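# Sort three desk items onto matching low shelves

## Task

Take each of the three items off the desk and set it on top of whichever low shelf already holds items of the same type. The robot must stay upright and not end up leaning, or the task fails. An item only counts as placed if it stays there on its own at the end, without the robot holding or propping it.

## Robot and tools

ROBOT. A LinearBot: an omnidirectional wheeled base with a column about 1.75 m high. A carriage slides along the column (lift_m, 0 to 1 m) and carries two identical six-joint arms, each ending in a two-finger gripper. Arm bases sit roughly 0.57 m + lift_m above the floor, mounted 0.27 m forward and 0.33 m to each side of the column; carriage parts extend about 0.15 m below them. A hand reaches about 0.78 m from its shoulder but only about 0.38 m below the arm base. A hand is about 0.16 m long and 0.1 m wide (0.14 m when open). Parked arm joints 1-6: 0, 0.05, 0.05, 1.45, 0, 0; with both parked the robot is roughly 0.95 m wide and 0.7 m long. The wheel motors are weak (2 N m), so light pushes already stop a drive. Loose objects may occasionally get nudged by an outside disturbance.

CAMERAS. carriage_camera is fixed on the carriage, facing forward and tilted about 20 degrees down. left_wrist_camera and right_wrist_camera look out beyond each hand's fingertips. All images are 672x504 pixels.

FRAMES. Base frame: origin on the floor below the base centre, x forward, y left, z up. left_hand and right_hand are reported in this frame as the point midway between that hand's finger pads, plus quat_wxyz. The hand's z axis runs along the fingers and the fingers open along its y axis; a hand pointing straight up with joints 1, 5, 6 at 0 reads (1, 0, 0, 0). Odometry frame is the base frame at scene start; base_odometry comes from wheel rotation only, so slipping shows up as travel. Heading is in radians, -3.142 to 3.142, left positive.

TOOLS.
execute_actions: argument actions is a list holding one action or nothing (empty just reports state and images). An action may have base, joints, or both; all its motions start at once. base holds exactly one key, each a relative offset from where the base last measured itself: translate_m (metres, forward positive, -2 to 2), strafe_m (metres, left positive, -2 to 2), rotate_rad (radians, counter-clockwise positive, -6.3 to 6.3). joints is a single dictionary keyed by joint name covering both arms and the lift; every value is an absolute target. lift_m 0 to 1 m. For each arm (left_ and right_ prefixes): joint1_rad -2.617 to 3.054 (swing about vertical, 0 forward, positive left); joint2_rad 0 to 3.141 (shoulder: 0 upper arm back and level, 1.57 vertical, 3.14 forward and level); joint3_rad 0 to 3.141 (elbow: 0 folded, 3.14 straight); joint4_rad -1.57 to 1.57 (wrist pitch, positive lifts fingertips); joint5_rad -1.57 to 1.57 (wrist yaw, positive turns fingertips to the right, opposite to joint1); joint6_rad -2.094 to 2.094 (roll about the finger direction, positive clockwise viewed from the forearm); gripper_m 0 to 0.093 (gap between pads in metres). An action lasts at most 15 s. Arm joints move up to 1.8 rad/s (1-3) and 2.7 rad/s (4-6). Omitted joints or base may keep pushing toward an earlier target. Unknown keys or out-of-range numbers cause rejection with no motion. Optional cameras: list of carriage_camera, left_wrist_camera, right_wrist_camera or all; omitted/null/all gives every camera, [] none.
wait: seconds, 0 to 10; commands nothing, returns state and images.
zoom_image: camera plus region [x0, y0, x1, y1] in pixels of that camera's latest full image, origin top-left, at most 504x504.
read_manual: optional section, only licences; no motion.
finished_scene: scene, the integer number of the current scene; irreversible, reports success. Finish only when all items rest on their own.

RESULTS. base_status and joint_status per motion: done (base: wheels turned the commanded amount, even if slipping), off_target (stopped short, may still push), contact_stop or time_out (target dropped, holds current spot), not_followed (an arm's targets were withheld by a self-collision check; may retry each action until new valid targets are given), limit_stop_at_motor_heat. joint command not followed with a cause line marks that withholding. on_its_own lists uncommanded motion; held at is the held target, not the actual position. A gripper gripping something usually shows off_target. motor_effort: percent of max, positive toward higher joint values, bracketed peak from last action; readings have sizeable fixed errors and noise. lift_m effort grows with load and falls if a hand rests on something. drive_wheels is the busiest wheel (ignore sign); higher at rest than after free driving means the base is pressing on something. Joint torques and Motor temperatures list arm joints in joint_positions order. MOTOR HOT appears from 75 C; OVER-TEMPERATURE FAULT at 90 C (arm pauses 10 s) or 100 C (arm goes limp and falls). ARM HIT means an arm struck the robot hard. pictures names cameras in image order. If a stop is reported, later motion calls in that same reply are skipped.

CAUTIONS. Hand readings drift from truth, more at long reach; a level hand sags 10-17 cm under 1 kg, and a fully straight arm may not lift 1 kg. Grip force is about 45-60 N per pad. Stretched arms heat quickly even empty; keep them tucked when idle. The robot tips most easily with a high carriage, extended arms, loads, pulling, or abrupt stops; about 1.5 kg per hand with both arms forward can topple it; only images reveal a lean. Never let the arms collide or press on each other. To free a withheld arm, move that arm clear alone, then the other in a later call. Arms and grippers have no contact stop and snap to target once freed. After a blocked drive, back off about 0.2 m the way you came (or rotate back), repeating if still pressed; retry a stopped retreat once. Do not reverse into a table edge the column could hit. Avoid drops, slams, and hard shoves.

Each tool is called after ">>>" as name(argument=value, ...) on one line, values as JSON.

## Session

>>> execute_actions(actions=[])

Scene clock: 0.00 s.
Joint torques (N m, as the arm reports them, + toward a larger angle): no reading
Motor temperatures (°C, as the motors report them): left_arm=[22 18 19 19 20 22] | right_arm=[22 19 22 19 22 20]
base_odometry: x=+0.000 y=+0.000 heading=+0.000 (m, m, rad; odometry frame)
base_status: not commanded
joint_positions: lift_m=+0.301 left_joint1_rad=+0.008 left_joint2_rad=+0.049 left_joint3_rad=+0.013 left_joint4_rad=+1.412 left_joint5_rad=+0.010 left_joint6_rad=-0.037 left_gripper_m=+0.095 right_joint1_rad=-0.022 right_joint2_rad=+0.032 right_joint3_rad=+0.060 right_joint4_rad=+1.494 right_joint5_rad=-0.017 right_joint6_rad=+0.036 right_gripper_m=+0.095
joint_status: not commanded
motor_effort: lift_m=+19 drive_wheels=+0 (%)
left_hand: x=+0.3114 y=+0.3085 z=+1.2793 quat_wxyz=(+0.995, +0.003, +0.097, -0.015) (m; base frame)
right_hand: x=+0.2721 y=-0.3070 z=+1.2947 quat_wxyz=(+1.000, -0.008, +0.025, +0.007) (m; base frame)
pictures: carriage_camera, left_wrist_camera, right_wrist_camera
Images, in order (width x height): carriage_camera 672x504, left_wrist_camera 672x504, right_wrist_camera 672x504.

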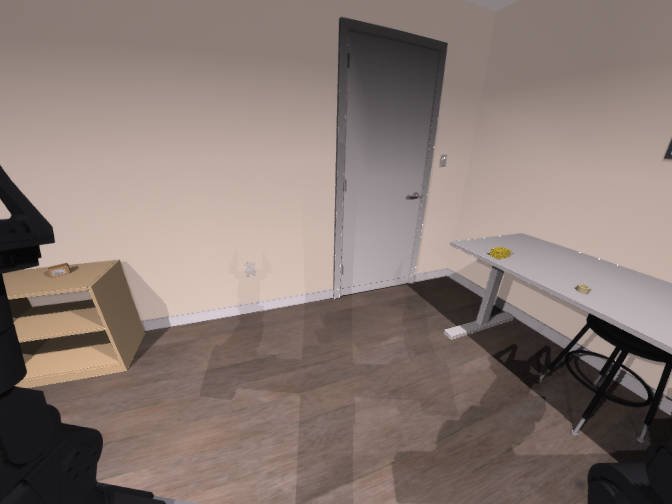

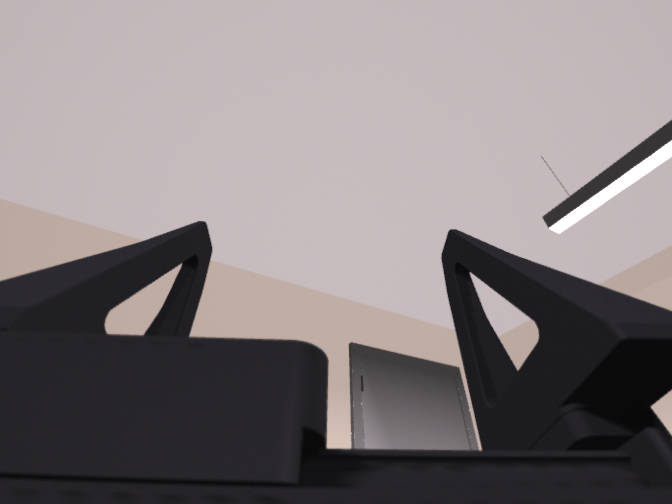

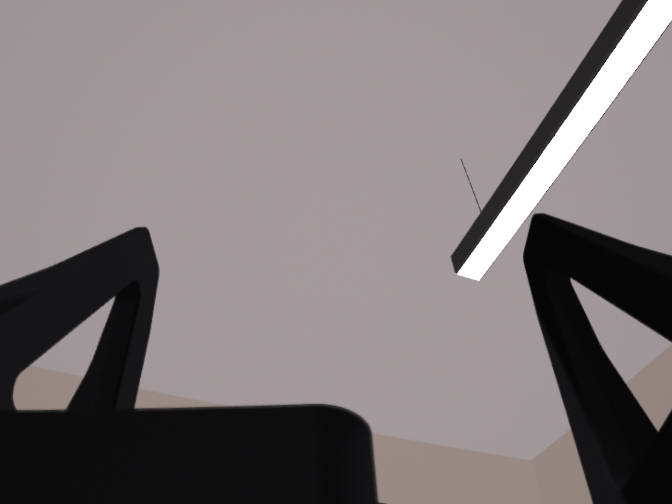

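>>> execute_actions(actions=[{"base":{"rotate_rad":1.3}}], cameras=["carriage_camera"])

>>> execute_actions(actions=[{"base":{"rotate_rad":1.7}}], cameras=["carriage_camera"])

>>> execute_actions(actions=[{"base":{"rotate_rad":2.06}}], cameras=["carriage_camera"])

Scene clock: 14.27 s.
Joint torques (N m, as the arm reports them, + toward a larger angle): left_arm=[-0.43  4.12  6.38 -0.1   0.09  0.02] | right_arm=[-0.51  4.82  7.04 -0.49  0.08  0.03]
Motor temperatures (°C, as the motors report them): left_arm=[22 19 21 19 20 22] | right_arm=[22 20 24 19 22 20]
base_odometry: x=+0.000 y=+0.000 heading=+1.299 (m, m, rad; odometry frame)
base_status: done
joint_positions: lift_m=+0.301 left_joint1_rad=+0.008 left_joint2_rad=+0.049 left_joint3_rad=+0.013 left_joint4_rad=+1.412 left_joint5_rad=+0.010 left_joint6_rad=-0.037 left_gripper_m=+0.095 right_joint1_rad=-0.022 right_joint2_rad=+0.032 right_joint3_rad=+0.060 right_joint4_rad=+1.494 right_joint5_rad=-0.017 right_joint6_rad=+0.036 right_gripper_m=+0.095
joint_status: not commanded
motor_effort: lift_m=+19(18) drive_wheels=+14(45) (%)
left_hand: x=+0.3114 y=+0.3085 z=+1.2793 quat_wxyz=(+0.995, +0.003, +0.097, -0.015) (m; base frame)
right_hand: x=+0.2721 y=-0.3070 z=+1.2947 quat_wxyz=(+1.000, -0.008, +0.025, +0.007) (m; base frame)
pictures: carriage_camera
Images, in order (width x height): carriage_camera 672x504.

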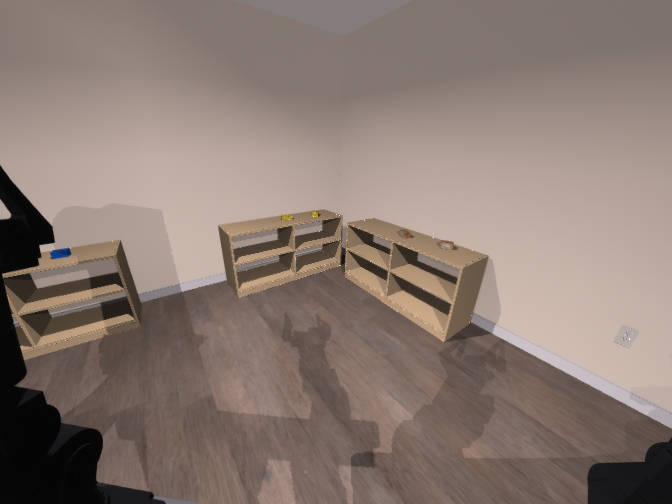

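Scene clock: 17.50 s.
Joint torques (N m, as the arm reports them, + toward a larger angle): left_arm=[-0.42  4.11  6.43 -0.08  0.1   0.01] | right_arm=[-0.58  4.83  7.04 -0.47  0.07  0.03]
Motor temperatures (°C, as the motors report them): left_arm=[22 19 21 19 20 22] | right_arm=[22 20 25 19 22 20]
base_odometry: x=+0.000 y=+0.000 heading=+2.998 (m, m, rad; odometry frame)
base_status: done
joint_positions: lift_m=+0.301 left_joint1_rad=+0.008 left_joint2_rad=+0.049 left_joint3_rad=+0.013 left_joint4_rad=+1.412 left_joint5_rad=+0.009 left_joint6_rad=-0.037 left_gripper_m=+0.095 right_joint1_rad=-0.022 right_joint2_rad=+0.032 right_joint3_rad=+0.060 right_joint4_rad=+1.493 right_joint5_rad=-0.017 right_joint6_rad=+0.036 right_gripper_m=+0.095
joint_status: not commanded
motor_effort: lift_m=+18(18) drive_wheels=+14(44) (%)
left_hand: x=+0.3114 y=+0.3085 z=+1.2793 quat_wxyz=(+0.995, +0.002, +0.097, -0.015) (m; base frame)
right_hand: x=+0.2723 y=-0.3070 z=+1.2947 quat_wxyz=(+1.000, -0.008, +0.025, +0.007) (m; base frame)
pictures: carriage_camera
Images, in order (width x height): carriage_camera 672x504.

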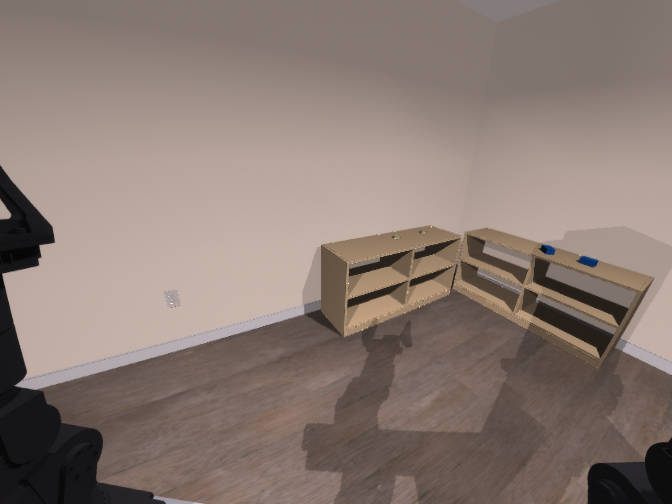

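Scene clock: 21.00 s.
Joint torques (N m, as the arm reports them, + toward a larger angle): left_arm=[-0.43  4.13  6.27 -0.09  0.08  0.01] | right_arm=[-0.51  4.82  7.08 -0.5   0.09  0.01]
Motor temperatures (°C, as the motors report them): left_arm=[22 19 21 19 20 22] | right_arm=[22 20 25 19 22 20]
base_odometry: x=+0.000 y=+0.000 heading=-1.226 (m, m, rad; odometry frame)
base_status: done
joint_positions: lift_m=+0.301 left_joint1_rad=+0.008 left_joint2_rad=+0.049 left_joint3_rad=+0.013 left_joint4_rad=+1.412 left_joint5_rad=+0.009 left_joint6_rad=-0.037 left_gripper_m=+0.095 right_joint1_rad=-0.022 right_joint2_rad=+0.032 right_joint3_rad=+0.060 right_joint4_rad=+1.493 right_joint5_rad=-0.017 right_joint6_rad=+0.036 right_gripper_m=+0.095
joint_status: not commanded
motor_effort: lift_m=+19(18) drive_wheels=+15(44) (%)
left_hand: x=+0.3114 y=+0.3085 z=+1.2793 quat_wxyz=(+0.995, +0.002, +0.097, -0.015) (m; base frame)
right_hand: x=+0.2724 y=-0.3070 z=+1.2946 quat_wxyz=(+1.000, -0.008, +0.025, +0.007) (m; base frame)
pictures: carriage_camera
Images, in order (width x height): carriage_camera 672x504.

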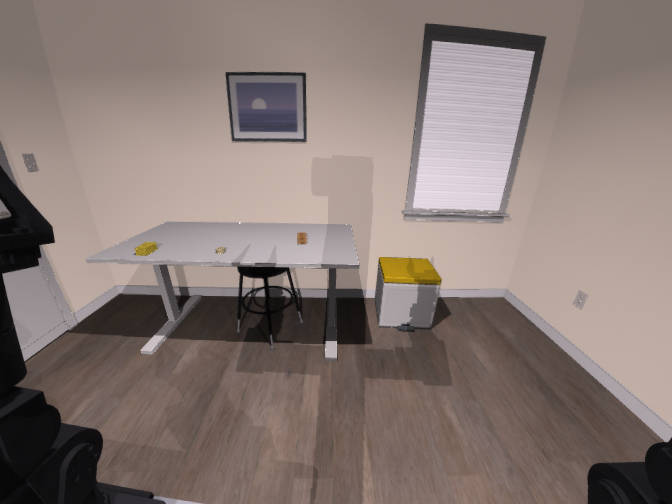

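>>> execute_actions(actions=[{"base":{"strafe_m":1.03},"joints":{"left_joint2_rad":2.2,"left_joint3_rad":1.8,"left_joint4_rad":-1.17,"right_joint2_rad":2.2,"right_joint3_rad":1.8,"right_joint4_rad":-1.17,"lift_m":0.36}}], cameras=[])

>>> execute_actions(actions=[{"base":{"translate_m":0.9}}])

Scene clock: 41.40 s.
Joint torques (N m, as the arm reports them, + toward a larger angle): left_arm=[ -0.4  -14.41   8.34   0.27   0.08   0.02] | right_arm=[ -0.47 -15.95   9.05   0.13   0.08   0.02]
Motor temperatures (°C, as the motors report them): left_arm=[22 21 23 19 20 22] | right_arm=[22 23 27 20 22 20]
base_odometry: x=+0.969 y=+0.349 heading=-1.225 (m, m, rad; odometry frame)
base_status: done
joint_positions: lift_m=+0.360 left_joint1_rad=+0.008 left_joint2_rad=+2.197 left_joint3_rad=+1.780 left_joint4_rad=-1.159 left_joint5_rad=+0.009 left_joint6_rad=-0.037 left_gripper_m=+0.095 right_joint1_rad=-0.022 right_joint2_rad=+2.206 right_joint3_rad=+1.784 right_joint4_rad=-1.167 right_joint5_rad=-0.017 right_joint6_rad=+0.036 right_gripper_m=+0.095
joint_status: all done
motor_effort: lift_m=+21(22) drive_wheels=-14(46) (%)
left_hand: x=+0.6823 y=+0.3114 z=+0.9561 quat_wxyz=(-0.003, -0.022, +1.000, -0.005) (m; base frame)
right_hand: x=+0.6808 y=-0.3161 z=+0.9534 quat_wxyz=(-0.009, +0.029, +0.999, +0.009) (m; base frame)
pictures: none
No camera images: the call's "cameras" was empty. Leave "cameras" out to get every camera's image.

Scene clock: 45.57 s.
Joint torques (N m, as the arm reports them, + toward a larger angle): left_arm=[ -0.41 -14.43   8.41   0.28   0.1    0.01] | right_arm=[ -0.56 -15.85   9.05   0.14   0.08   0.03]
Motor temperatures (°C, as the motors report them): left_arm=[22 23 24 19 20 22] | right_arm=[22 25 28 20 22 20]
base_odometry: x=+1.275 y=-0.497 heading=-1.224 (m, m, rad; odometry frame)
base_status: done
joint_positions: lift_m=+0.360 left_joint1_rad=+0.008 left_joint2_rad=+2.197 left_joint3_rad=+1.780 left_joint4_rad=-1.161 left_joint5_rad=+0.009 left_joint6_rad=-0.037 left_gripper_m=+0.095 right_joint1_rad=-0.022 right_joint2_rad=+2.206 right_joint3_rad=+1.784 right_joint4_rad=-1.168 right_joint5_rad=-0.017 right_joint6_rad=+0.036 right_gripper_m=+0.095
joint_status: not commanded
motor_effort: lift_m=+21(21) drive_wheels=-14(42) (%)
left_hand: x=+0.6817 y=+0.3114 z=+0.9561 quat_wxyz=(-0.004, -0.022, +1.000, -0.005) (m; base frame)
right_hand: x=+0.6804 y=-0.3161 z=+0.9534 quat_wxyz=(-0.010, +0.029, +0.999, +0.009) (m; base frame)
pictures: carriage_camera, left_wrist_camera, right_wrist_camera
Images, in order (width x height): carriage_camera 672x504, left_wrist_camera 672x504, right_wrist_camera 672x504.

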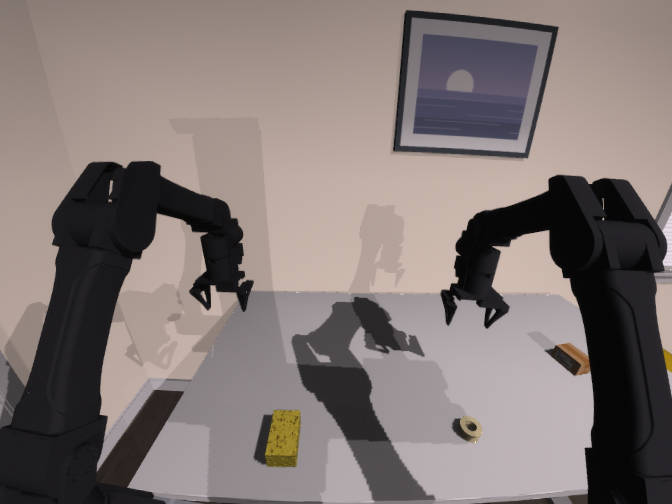

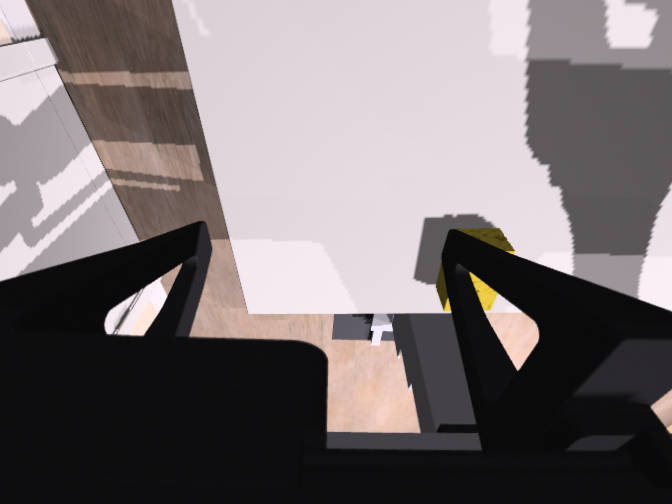

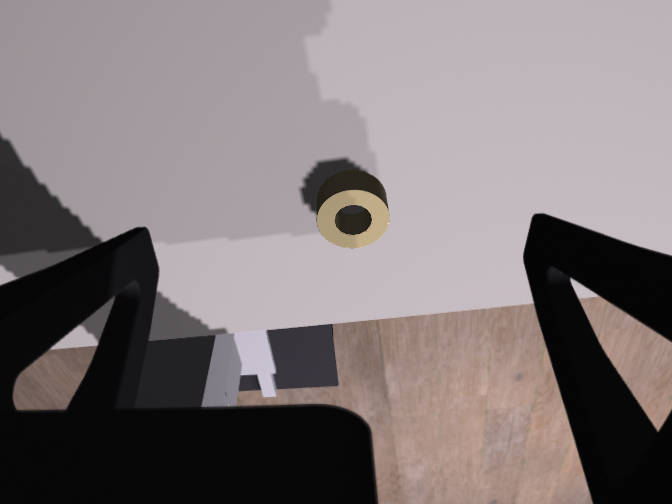

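>>> execute_actions(actions=[{"base":{"translate_m":-0.13},"joints":{"left_joint1_rad":-0.42,"left_joint6_rad":-0.42,"lift_m":0.26}}])

Scene clock: 65.40 s.
Joint torques (N m, as the arm reports them, + toward a larger angle): left_arm=[  0.   -14.64   7.57   0.32   0.04  -0.07] | right_arm=[ -0.52 -15.92   8.18   0.15   0.08   0.04]
Motor temperatures (°C, as the motors report them): left_arm=[22 31 26 19 20 22] | right_arm=[22 34 30 20 22 20]
base_odometry: x=+1.231 y=-0.375 heading=-1.224 (m, m, rad; odometry frame)
base_status: done
joint_positions: lift_m=+0.260 left_joint1_rad=-0.428 left_joint2_rad=+2.199 left_joint3_rad=+1.789 left_joint4_rad=-1.163 left_joint5_rad=+0.013 left_joint6_rad=-0.412 left_gripper_m=+0.095 right_joint1_rad=-0.022 right_joint2_rad=+2.207 right_joint3_rad=+1.792 right_joint4_rad=-1.168 right_joint5_rad=-0.017 right_joint6_rad=+0.036 right_gripper_m=+0.095
joint_status: all done
motor_effort: lift_m=+15(16) drive_wheels=-14(40) (%)
left_hand: x=+0.6448 y=+0.1323 z=+0.8582 quat_wxyz=(-0.004, +0.008, +1.000, -0.005) (m; base frame)
right_hand: x=+0.6829 y=-0.3162 z=+0.8559 quat_wxyz=(-0.006, +0.029, +1.000, +0.009) (m; base frame)
pictures: carriage_camera, left_wrist_camera, right_wrist_camera
Images, in order (width x height): carriage_camera 672x504, left_wrist_camera 672x504, right_wrist_camera 672x504.

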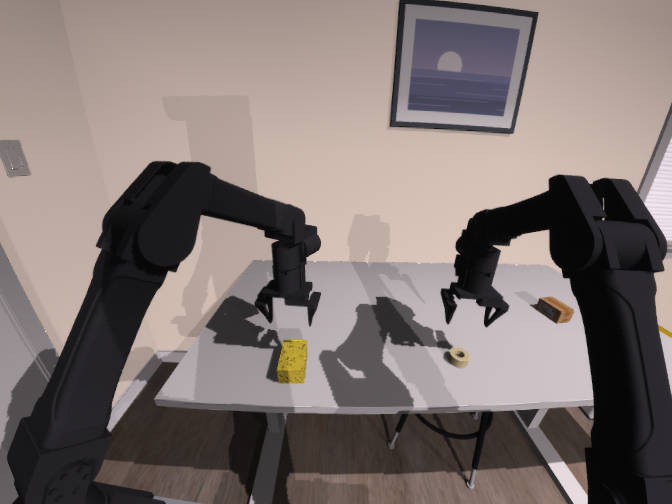

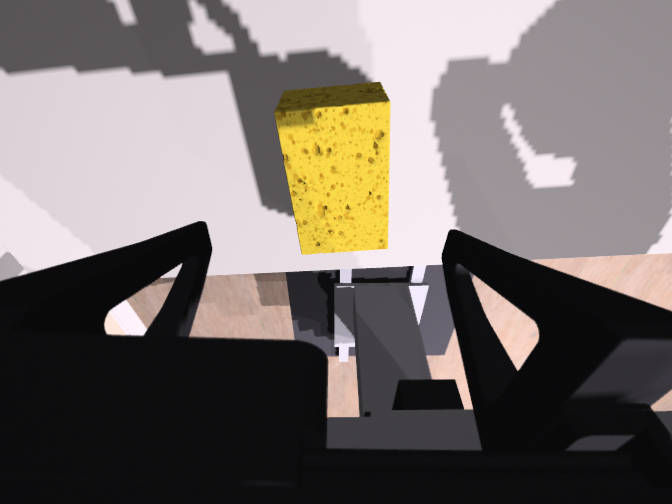

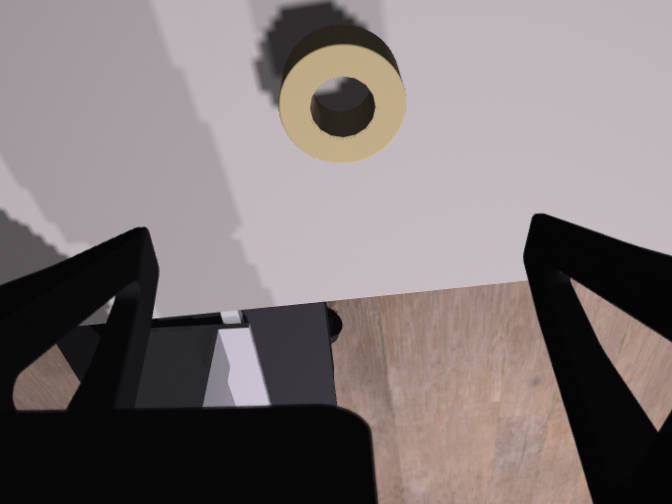

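>>> execute_actions(actions=[{"joints":{"lift_m":0.18}}])

Scene clock: 69.20 s.
Joint torques (N m, as the arm reports them, + toward a larger angle): left_arm=[  0.15 -14.49   7.64   0.31   0.04  -0.07] | right_arm=[ -0.53 -15.64   8.21   0.18   0.08   0.04]
Motor temperatures (°C, as the motors report them): left_arm=[22 32 26 19 20 22] | right_arm=[22 36 31 20 22 20]
base_odometry: x=+1.231 y=-0.375 heading=-1.224 (m, m, rad; odometry frame)
base_status: not commanded
joint_positions: lift_m=+0.180 left_joint1_rad=-0.427 left_joint2_rad=+2.197 left_joint3_rad=+1.789 left_joint4_rad=-1.163 left_joint5_rad=+0.012 left_joint6_rad=-0.412 left_gripper_m=+0.095 right_joint1_rad=-0.022 right_joint2_rad=+2.203 right_joint3_rad=+1.792 right_joint4_rad=-1.168 right_joint5_rad=-0.017 right_joint6_rad=+0.036 right_gripper_m=+0.095
joint_status: all done
motor_effort: lift_m=+15(17) drive_wheels=-14(14) (%)
left_hand: x=+0.6449 y=+0.1325 z=+0.7789 quat_wxyz=(-0.003, +0.007, +1.000, -0.005) (m; base frame)
right_hand: x=+0.6832 y=-0.3162 z=+0.7773 quat_wxyz=(-0.004, +0.029, +1.000, +0.009) (m; base frame)
pictures: carriage_camera, left_wrist_camera, right_wrist_camera
Images, in order (width x height): carriage_camera 672x504, left_wrist_camera 672x504, right_wrist_camera 672x504.

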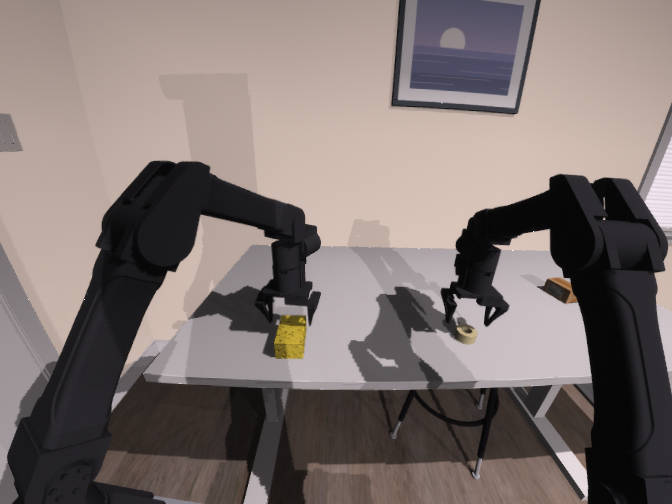

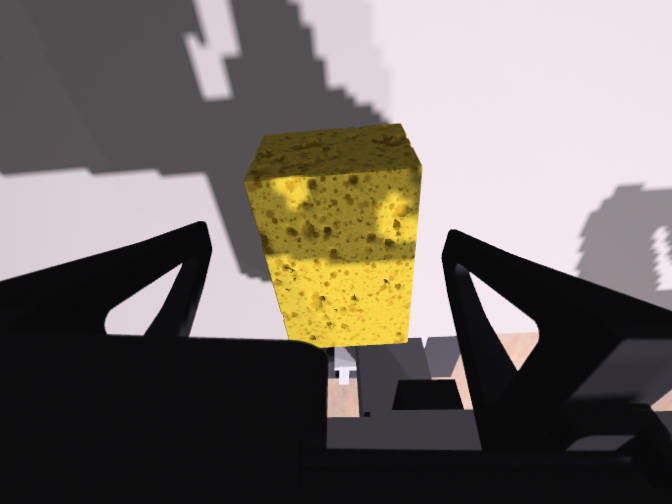

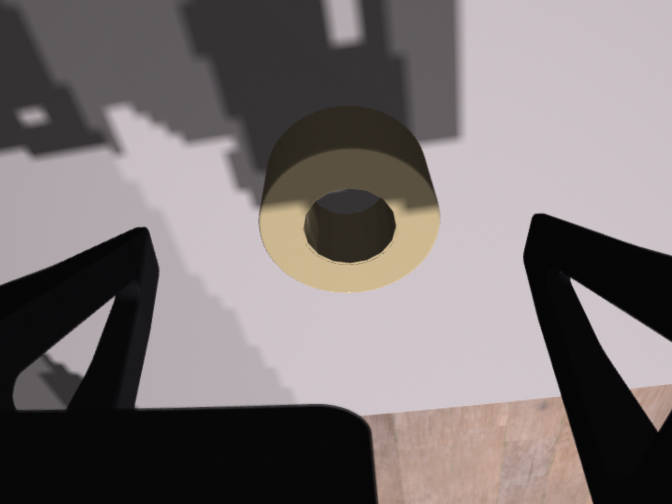

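>>> execute_actions(actions=[{"base":{"translate_m":-0.016},"joints":{"lift_m":0.15,"left_joint4_rad":-1.26}}])

Scene clock: 74.73 s.
Joint torques (N m, as the arm reports them, + toward a larger angle): left_arm=[ -0.08 -14.45   7.47   0.01   0.05  -0.07] | right_arm=[ -0.77 -15.97   8.14   0.15   0.06   0.01]
Motor temperatures (°C, as the motors report them): left_arm=[22 34 26 19 20 22] | right_arm=[22 37 31 20 22 20]
base_odometry: x=+1.226 y=-0.360 heading=-1.224 (m, m, rad; odometry frame)
base_status: done
joint_positions: lift_m=+0.150 left_joint1_rad=-0.426 left_joint2_rad=+2.200 left_joint3_rad=+1.789 left_joint4_rad=-1.248 left_joint5_rad=+0.011 left_joint6_rad=-0.412 left_gripper_m=+0.095 right_joint1_rad=-0.022 right_joint2_rad=+2.206 right_joint3_rad=+1.792 right_joint4_rad=-1.169 right_joint5_rad=-0.017 right_joint6_rad=+0.036 right_gripper_m=+0.095
joint_status: all done
motor_effort: lift_m=+15(14) drive_wheels=-12(19) (%)
left_hand: x=+0.6261 y=+0.1419 z=+0.7488 quat_wxyz=(-0.042, +0.006, +0.999, +0.013) (m; base frame)
right_hand: x=+0.6828 y=-0.3162 z=+0.7461 quat_wxyz=(-0.006, +0.029, +1.000, +0.009) (m; base frame)
pictures: carriage_camera, left_wrist_camera, right_wrist_camera
Images, in order (width x height): carriage_camera 672x504, left_wrist_camera 672x504, right_wrist_camera 672x504.

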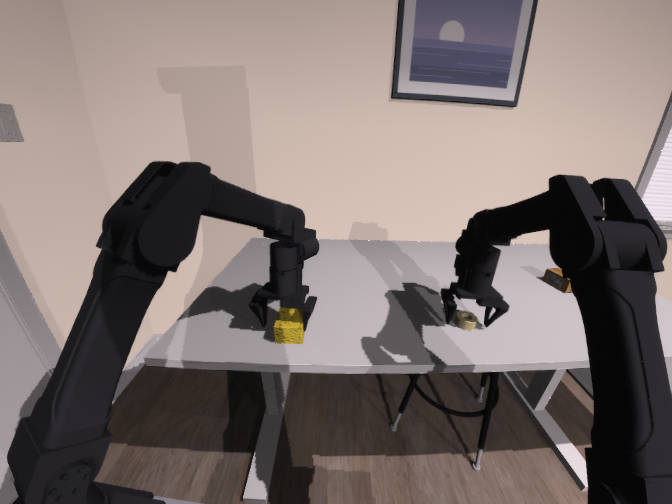

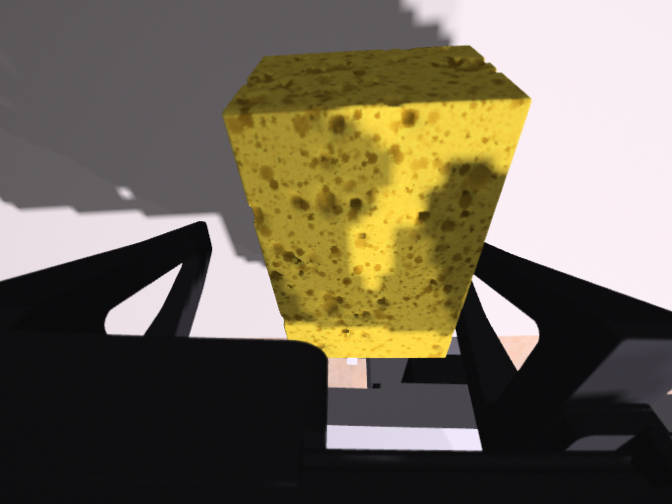

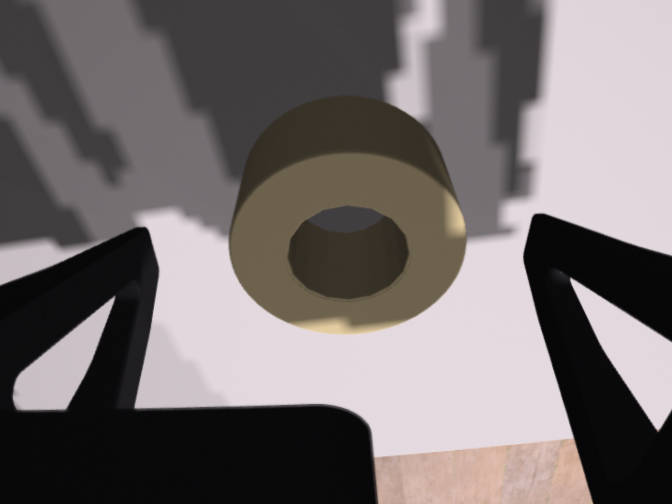

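>>> execute_actions(actions=[{"joints":{"lift_m":0.142,"left_joint1_rad":-0.455}}], cameras=[])

>>> execute_actions(actions=[{"joints":{"left_gripper_m":0.03,"right_gripper_m":0.02}}], cameras=[])

>>> execute_actions(actions=[{"joints":{"lift_m":0.2}}])

Scene clock: 81.43 s.
Joint torques (N m, as the arm reports them, + toward a larger angle): left_arm=[ -0.49 -14.54   7.54   0.03   0.09  -0.07] | right_arm=[ -0.63 -15.58   8.1    0.15   0.04   0.03]
Motor temperatures (°C, as the motors report them): left_arm=[22 35 26 19 20 22] | right_arm=[22 39 31 20 22 20]
base_odometry: x=+1.226 y=-0.360 heading=-1.224 (m, m, rad; odometry frame)
base_status: not commanded
joint_positions: lift_m=+0.142 left_joint1_rad=-0.455 left_joint2_rad=+2.201 left_joint3_rad=+1.789 left_joint4_rad=-1.249 left_joint5_rad=+0.010 left_joint6_rad=-0.413 left_gripper_m=+0.095 right_joint1_rad=-0.021 right_joint2_rad=+2.203 right_joint3_rad=+1.794 right_joint4_rad=-1.169 right_joint5_rad=-0.016 right_joint6_rad=+0.036 right_gripper_m=+0.095
joint_status: all done
motor_effort: lift_m=+14(20) drive_wheels=-11(12) (%)
left_hand: x=+0.6207 y=+0.1315 z=+0.7405 quat_wxyz=(-0.043, +0.021, +0.999, +0.014) (m; base frame)
right_hand: x=+0.6833 y=-0.3159 z=+0.7401 quat_wxyz=(-0.004, +0.029, +1.000, +0.008) (m; base frame)
pictures: none
No camera images: the call's "cameras" was empty. Leave "cameras" out to get every camera's image.

Scene clock: 82.10 s.
Joint torques (N m, as the arm reports them, + toward a larger angle): left_arm=[ -0.44 -14.52   7.47   0.05   0.04  -0.07] | right_arm=[ -0.63 -15.5    8.16   0.16   0.06   0.03]
Motor temperatures (°C, as the motors report them): left_arm=[22 35 26 19 20 22] | right_arm=[22 39 31 20 22 20]
base_odometry: x=+1.226 y=-0.360 heading=-1.224 (m, m, rad; odometry frame)
base_status: not commanded
joint_positions: lift_m=+0.142 left_joint1_rad=-0.455 left_joint2_rad=+2.201 left_joint3_rad=+1.789 left_joint4_rad=-1.249 left_joint5_rad=+0.010 left_joint6_rad=-0.413 left_gripper_m=+0.060 right_joint1_rad=-0.021 right_joint2_rad=+2.203 right_joint3_rad=+1.794 right_joint4_rad=-1.169 right_joint5_rad=-0.016 right_joint6_rad=+0.036 right_gripper_m=+0.048
joint_status: left_gripper_m off_target (ended at +0.060, target +0.030); right_gripper_m off_target (ended at +0.048, target +0.020)
motor_effort: lift_m=+14(14) drive_wheels=-11(11) (%)
left_hand: x=+0.6207 y=+0.1315 z=+0.7405 quat_wxyz=(-0.043, +0.021, +0.999, +0.014) (m; base frame)
right_hand: x=+0.6833 y=-0.3159 z=+0.7401 quat_wxyz=(-0.004, +0.029, +1.000, +0.008) (m; base frame)
pictures: none
No camera images: the call's "cameras" was empty. Leave "cameras" out to get every camera's image.

Scene clock: 82.87 s.
Joint torques (N m, as the arm reports them, + toward a larger angle): left_arm=[ -0.31 -14.2    7.48   0.05   0.06  -0.07] | right_arm=[ -0.74 -15.55   8.19   0.19   0.07   0.03]
Motor temperatures (°C, as the motors report them): left_arm=[22 35 27 19 20 22] | right_arm=[22 39 31 20 22 20]
base_odometry: x=+1.226 y=-0.360 heading=-1.224 (m, m, rad; odometry frame)
base_status: not commanded
joint_positions: lift_m=+0.200 left_joint1_rad=-0.455 left_joint2_rad=+2.197 left_joint3_rad=+1.789 left_joint4_rad=-1.250 left_joint5_rad=+0.010 left_joint6_rad=-0.413 left_gripper_m=+0.060 right_joint1_rad=-0.021 right_joint2_rad=+2.202 right_joint3_rad=+1.794 right_joint4_rad=-1.169 right_joint5_rad=-0.016 right_joint6_rad=+0.036 right_gripper_m=+0.048
joint_status: all done
motor_effort: lift_m=+21(23) drive_wheels=-11(12) (%)
left_hand: x=+0.6207 y=+0.1316 z=+0.7991 quat_wxyz=(-0.042, +0.021, +0.999, +0.014) (m; base frame)
right_hand: x=+0.6833 y=-0.3159 z=+0.7975 quat_wxyz=(-0.003, +0.029, +1.000, +0.008) (m; base frame)
pictures: carriage_camera, left_wrist_camera, right_wrist_camera
Images, in order (width x height): carriage_camera 672x504, left_wrist_camera 672x504, right_wrist_camera 672x504.

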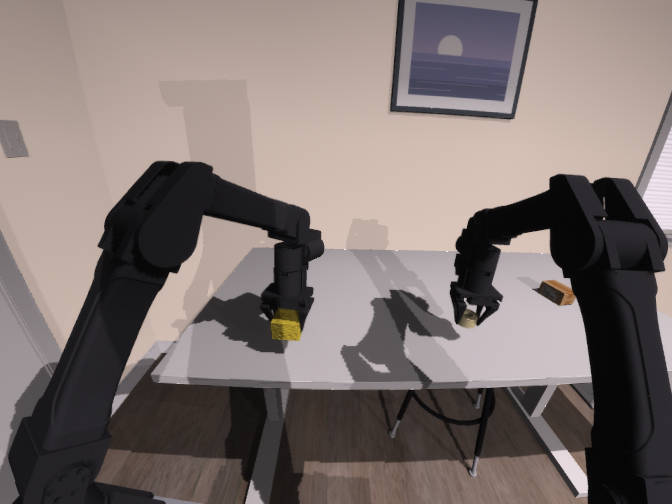

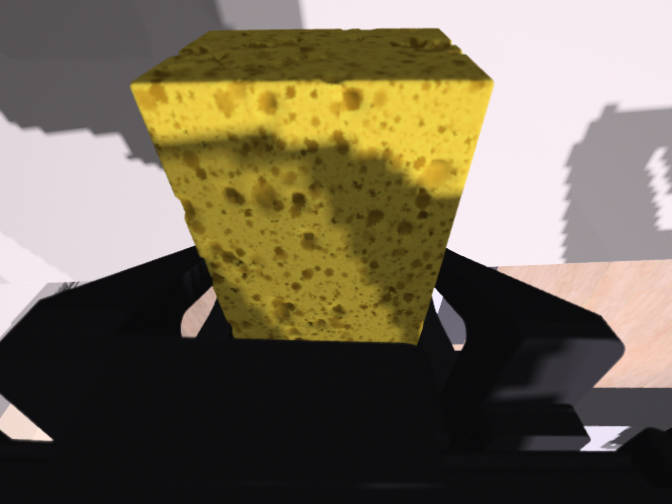

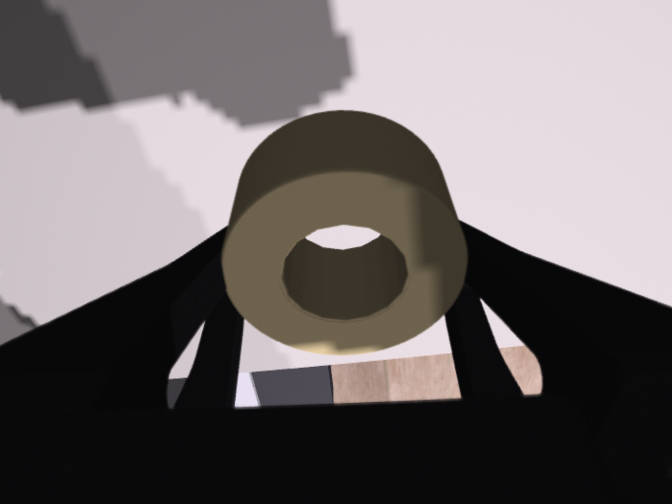

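>>> execute_actions(actions=[{"base":{"translate_m":-1.0},"joints":{"left_joint1_rad":0,"left_joint6_rad":0}}], cameras=[])

>>> execute_actions(actions=[{"base":{"rotate_rad":-3.04}}], cameras=[])

>>> execute_actions(actions=[{"base":{"translate_m":1.1}}], cameras=["carriage_camera"])

Scene clock: 97.57 s.
Joint torques (N m, as the arm reports them, + toward a larger angle): left_arm=[ -0.81 -14.07   7.49   0.08   0.14   0.1 ] | right_arm=[ -0.67 -15.56   8.3    0.19   0.06   0.01]
Motor temperatures (°C, as the motors report them): left_arm=[22 38 27 19 20 22] | right_arm=[22 42 32 20 22 20]
base_odometry: x=+0.886 y=+0.581 heading=-1.224 (m, m, rad; odometry frame)
base_status: done
joint_positions: lift_m=+0.200 left_joint1_rad=+0.006 left_joint2_rad=+2.197 left_joint3_rad=+1.789 left_joint4_rad=-1.251 left_joint5_rad=+0.005 left_joint6_rad=-0.008 left_gripper_m=+0.060 right_joint1_rad=-0.021 right_joint2_rad=+2.202 right_joint3_rad=+1.794 right_joint4_rad=-1.169 right_joint5_rad=-0.016 right_joint6_rad=+0.036 right_gripper_m=+0.048
joint_status: all done
motor_effort: lift_m=+21(21) drive_wheels=-8(40) (%)
left_hand: x=+0.6621 y=+0.3113 z=+0.7991 quat_wxyz=(-0.045, -0.007, +0.999, -0.002) (m; base frame)
right_hand: x=+0.6834 y=-0.3159 z=+0.7975 quat_wxyz=(-0.003, +0.029, +1.000, +0.008) (m; base frame)
pictures: none
No camera images: the call's "cameras" was empty. Leave "cameras" out to get every camera's image.

Scene clock: 101.87 s.
Joint torques (N m, as the arm reports them, + toward a larger angle): left_arm=[ -0.45 -14.25   7.48   0.02   0.12   0.09] | right_arm=[  0.21 -15.62   8.23   0.13   0.05   0.03]
Motor temperatures (°C, as the motors report them): left_arm=[22 39 27 19 20 22] | right_arm=[22 43 32 20 22 20]
base_odometry: x=+0.886 y=+0.580 heading=+2.020 (m, m, rad; odometry frame)
base_status: done
joint_positions: lift_m=+0.200 left_joint1_rad=+0.002 left_joint2_rad=+2.197 left_joint3_rad=+1.789 left_joint4_rad=-1.245 left_joint5_rad=+0.007 left_joint6_rad=-0.007 left_gripper_m=+0.060 right_joint1_rad=-0.033 right_joint2_rad=+2.202 right_joint3_rad=+1.794 right_joint4_rad=-1.163 right_joint5_rad=-0.016 right_joint6_rad=+0.036 right_gripper_m=+0.048
joint_status: not commanded
motor_effort: lift_m=+21(21) drive_wheels=+18(63) (%)
left_hand: x=+0.6636 y=+0.3093 z=+0.7990 quat_wxyz=(-0.041, -0.005, +0.999, -0.003) (m; base frame)
right_hand: x=+0.6848 y=-0.3208 z=+0.7975 quat_wxyz=(+0.000, +0.034, +0.999, +0.008) (m; base frame)
pictures: none
No camera images: the call's "cameras" was empty. Leave "cameras" out to get every camera's image.

Scene clock: 106.43 s.
Joint torques (N m, as the arm reports them, + toward a larger angle): left_arm=[ -0.57 -14.36   7.49   0.06   0.12   0.1 ] | right_arm=[  0.04 -15.49   8.2    0.15   0.05   0.04]
Motor temperatures (°C, as the motors report them): left_arm=[22 39 27 19 20 22] | right_arm=[22 44 32 20 22 20]
base_odometry: x=+0.410 y=+1.572 heading=+2.019 (m, m, rad; odometry frame)
base_status: done
joint_positions: lift_m=+0.200 left_joint1_rad=+0.002 left_joint2_rad=+2.197 left_joint3_rad=+1.789 left_joint4_rad=-1.250 left_joint5_rad=+0.007 left_joint6_rad=-0.007 left_gripper_m=+0.060 right_joint1_rad=-0.030 right_joint2_rad=+2.202 right_joint3_rad=+1.794 right_joint4_rad=-1.166 right_joint5_rad=-0.016 right_joint6_rad=+0.036 right_gripper_m=+0.048
joint_status: not commanded
motor_effort: lift_m=+21(21) drive_wheels=-14(51) (%)
left_hand: x=+0.6625 y=+0.3092 z=+0.7991 quat_wxyz=(-0.044, -0.005, +0.999, -0.003) (m; base frame)
right_hand: x=+0.6840 y=-0.3195 z=+0.7975 quat_wxyz=(-0.002, +0.033, +0.999, +0.008) (m; base frame)
pictures: carriage_camera
Images, in order (width x height): carriage_camera 672x504.

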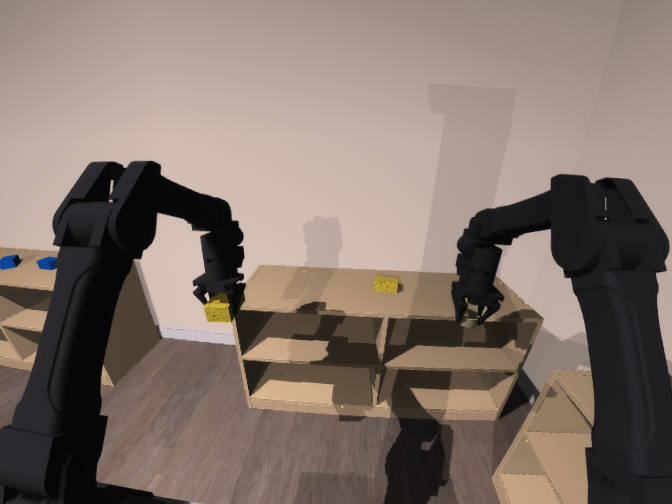

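>>> execute_actions(actions=[{"base":{"translate_m":0.44},"joints":{"left_joint1_rad":-0.3,"right_joint2_rad":1.6,"right_joint3_rad":1.3,"lift_m":0.07}}], cameras=[])

>>> execute_actions(actions=[{"joints":{"lift_m":0.03}}])

Scene clock: 117.23 s.
Joint torques (N m, as the arm reports them, + toward a larger angle): left_arm=[ -0.05 -14.12   7.46   0.11   0.07   0.08] | right_arm=[ 0.   -9.67  7.38  0.51  0.06  0.04]
Motor temperatures (°C, as the motors report them): left_arm=[22 40 27 19 20 22] | right_arm=[22 44 32 20 22 20]
base_odometry: x=+0.219 y=+1.968 heading=+2.019 (m, m, rad; odometry frame)
base_status: done
joint_positions: lift_m=+0.070 left_joint1_rad=-0.305 left_joint2_rad=+2.195 left_joint3_rad=+1.789 left_joint4_rad=-1.253 left_joint5_rad=+0.013 left_joint6_rad=-0.006 left_gripper_m=+0.060 right_joint1_rad=-0.029 right_joint2_rad=+1.607 right_joint3_rad=+1.306 right_joint4_rad=-1.176 right_joint5_rad=-0.016 right_joint6_rad=+0.036 right_gripper_m=+0.048
joint_status: all done
motor_effort: lift_m=+15(13) drive_wheels=-13(44) (%)
left_hand: x=+0.6426 y=+0.1870 z=+0.6707 quat_wxyz=(-0.045, +0.149, +0.988, +0.000) (m; base frame)
right_hand: x=+0.5647 y=-0.3157 z=+0.7467 quat_wxyz=(+0.047, +0.032, +0.998, +0.008) (m; base frame)
pictures: none
No camera images: the call's "cameras" was empty. Leave "cameras" out to get every camera's image.

Scene clock: 117.97 s.
Joint torques (N m, as the arm reports them, + toward a larger angle): left_arm=[  0.1  -13.94   7.41   0.09   0.08   0.07] | right_arm=[ 0.06 -9.6   7.49  0.47  0.07  0.02]
Motor temperatures (°C, as the motors report them): left_arm=[22 40 27 19 20 22] | right_arm=[22 44 32 20 22 20]
base_odometry: x=+0.219 y=+1.968 heading=+2.019 (m, m, rad; odometry frame)
base_status: not commanded
joint_positions: lift_m=+0.030 left_joint1_rad=-0.305 left_joint2_rad=+2.194 left_joint3_rad=+1.789 left_joint4_rad=-1.255 left_joint5_rad=+0.011 left_joint6_rad=-0.006 left_gripper_m=+0.060 right_joint1_rad=-0.029 right_joint2_rad=+1.606 right_joint3_rad=+1.304 right_joint4_rad=-1.175 right_joint5_rad=-0.016 right_joint6_rad=+0.036 right_gripper_m=+0.048
joint_status: all done
motor_effort: lift_m=+15(16) drive_wheels=+7(14) (%)
left_hand: x=+0.6423 y=+0.1876 z=+0.6310 quat_wxyz=(-0.045, +0.149, +0.988, +0.002) (m; base frame)
right_hand: x=+0.5644 y=-0.3157 z=+0.7064 quat_wxyz=(+0.046, +0.032, +0.998, +0.008) (m; base frame)
pictures: carriage_camera, left_wrist_camera, right_wrist_camera
Images, in order (width x height): carriage_camera 672x504, left_wrist_camera 672x504, right_wrist_camera 672x504.

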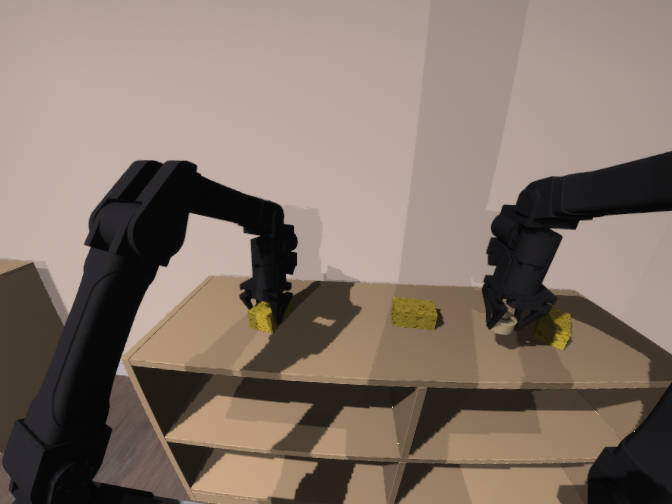

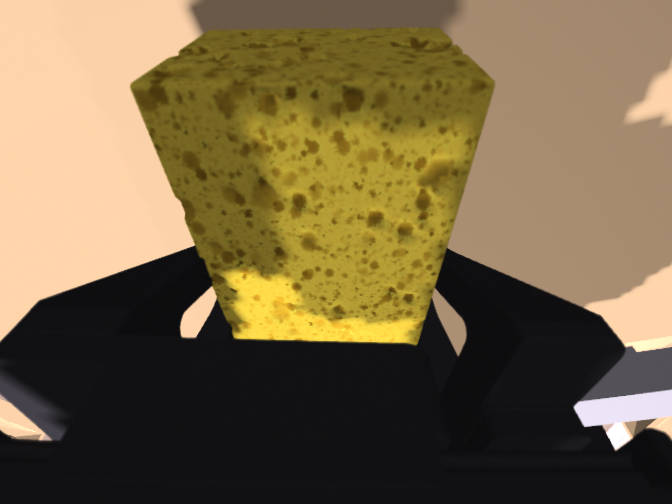

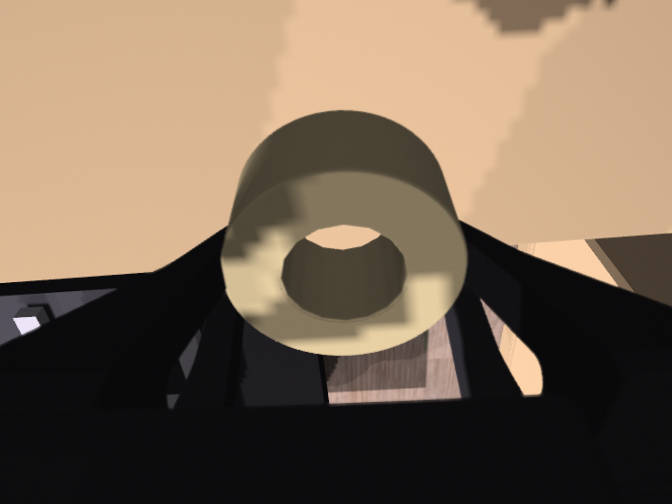

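>>> execute_actions(actions=[{"joints":{"lift_m":0.012}}], cameras=["left_wrist_camera"])

Scene clock: 124.77 s.
Joint torques (N m, as the arm reports them, + toward a larger angle): left_arm=[ -0.06 -11.27   6.26   0.52   0.1    0.08] | right_arm=[-0.01 -9.77  7.51  0.48  0.07  0.05]
Motor temperatures (°C, as the motors report them): left_arm=[22 41 28 19 20 22] | right_arm=[22 42 32 20 22 20]
base_odometry: x=+0.219 y=+1.968 heading=+2.019 (m, m, rad; odometry frame)
base_status: not commanded
joint_positions: lift_m=+0.012 left_joint1_rad=-0.305 left_joint2_rad=+2.164 left_joint3_rad=+1.806 left_joint4_rad=-1.283 left_joint5_rad=+0.010 left_joint6_rad=-0.006 left_gripper_m=+0.060 right_joint1_rad=-0.029 right_joint2_rad=+1.606 right_joint3_rad=+1.302 right_joint4_rad=-1.175 right_joint5_rad=-0.016 right_joint6_rad=+0.036 right_gripper_m=+0.048
joint_status: all done
motor_effort: lift_m=+14(12) drive_wheels=+7(8) (%)
left_hand: x=+0.6423 y=+0.1876 z=+0.6293 quat_wxyz=(-0.035, +0.149, +0.988, +0.000) (m; base frame)
right_hand: x=+0.5642 y=-0.3157 z=+0.6882 quat_wxyz=(+0.046, +0.032, +0.998, +0.008) (m; base frame)
pictures: left_wrist_camera
Images, in order (width x height): left_wrist_camera 672x504.

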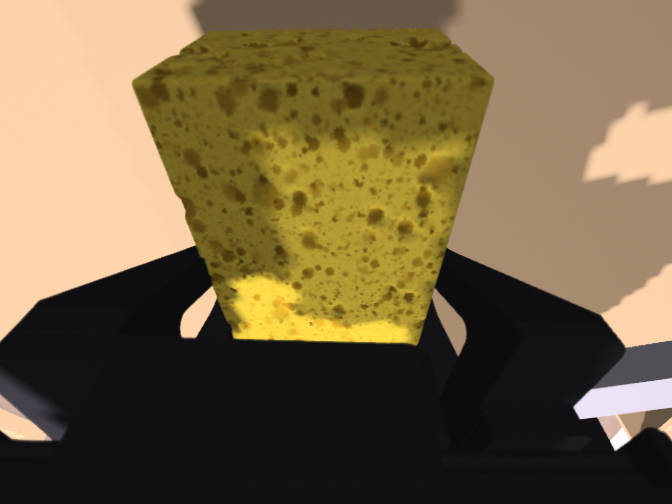

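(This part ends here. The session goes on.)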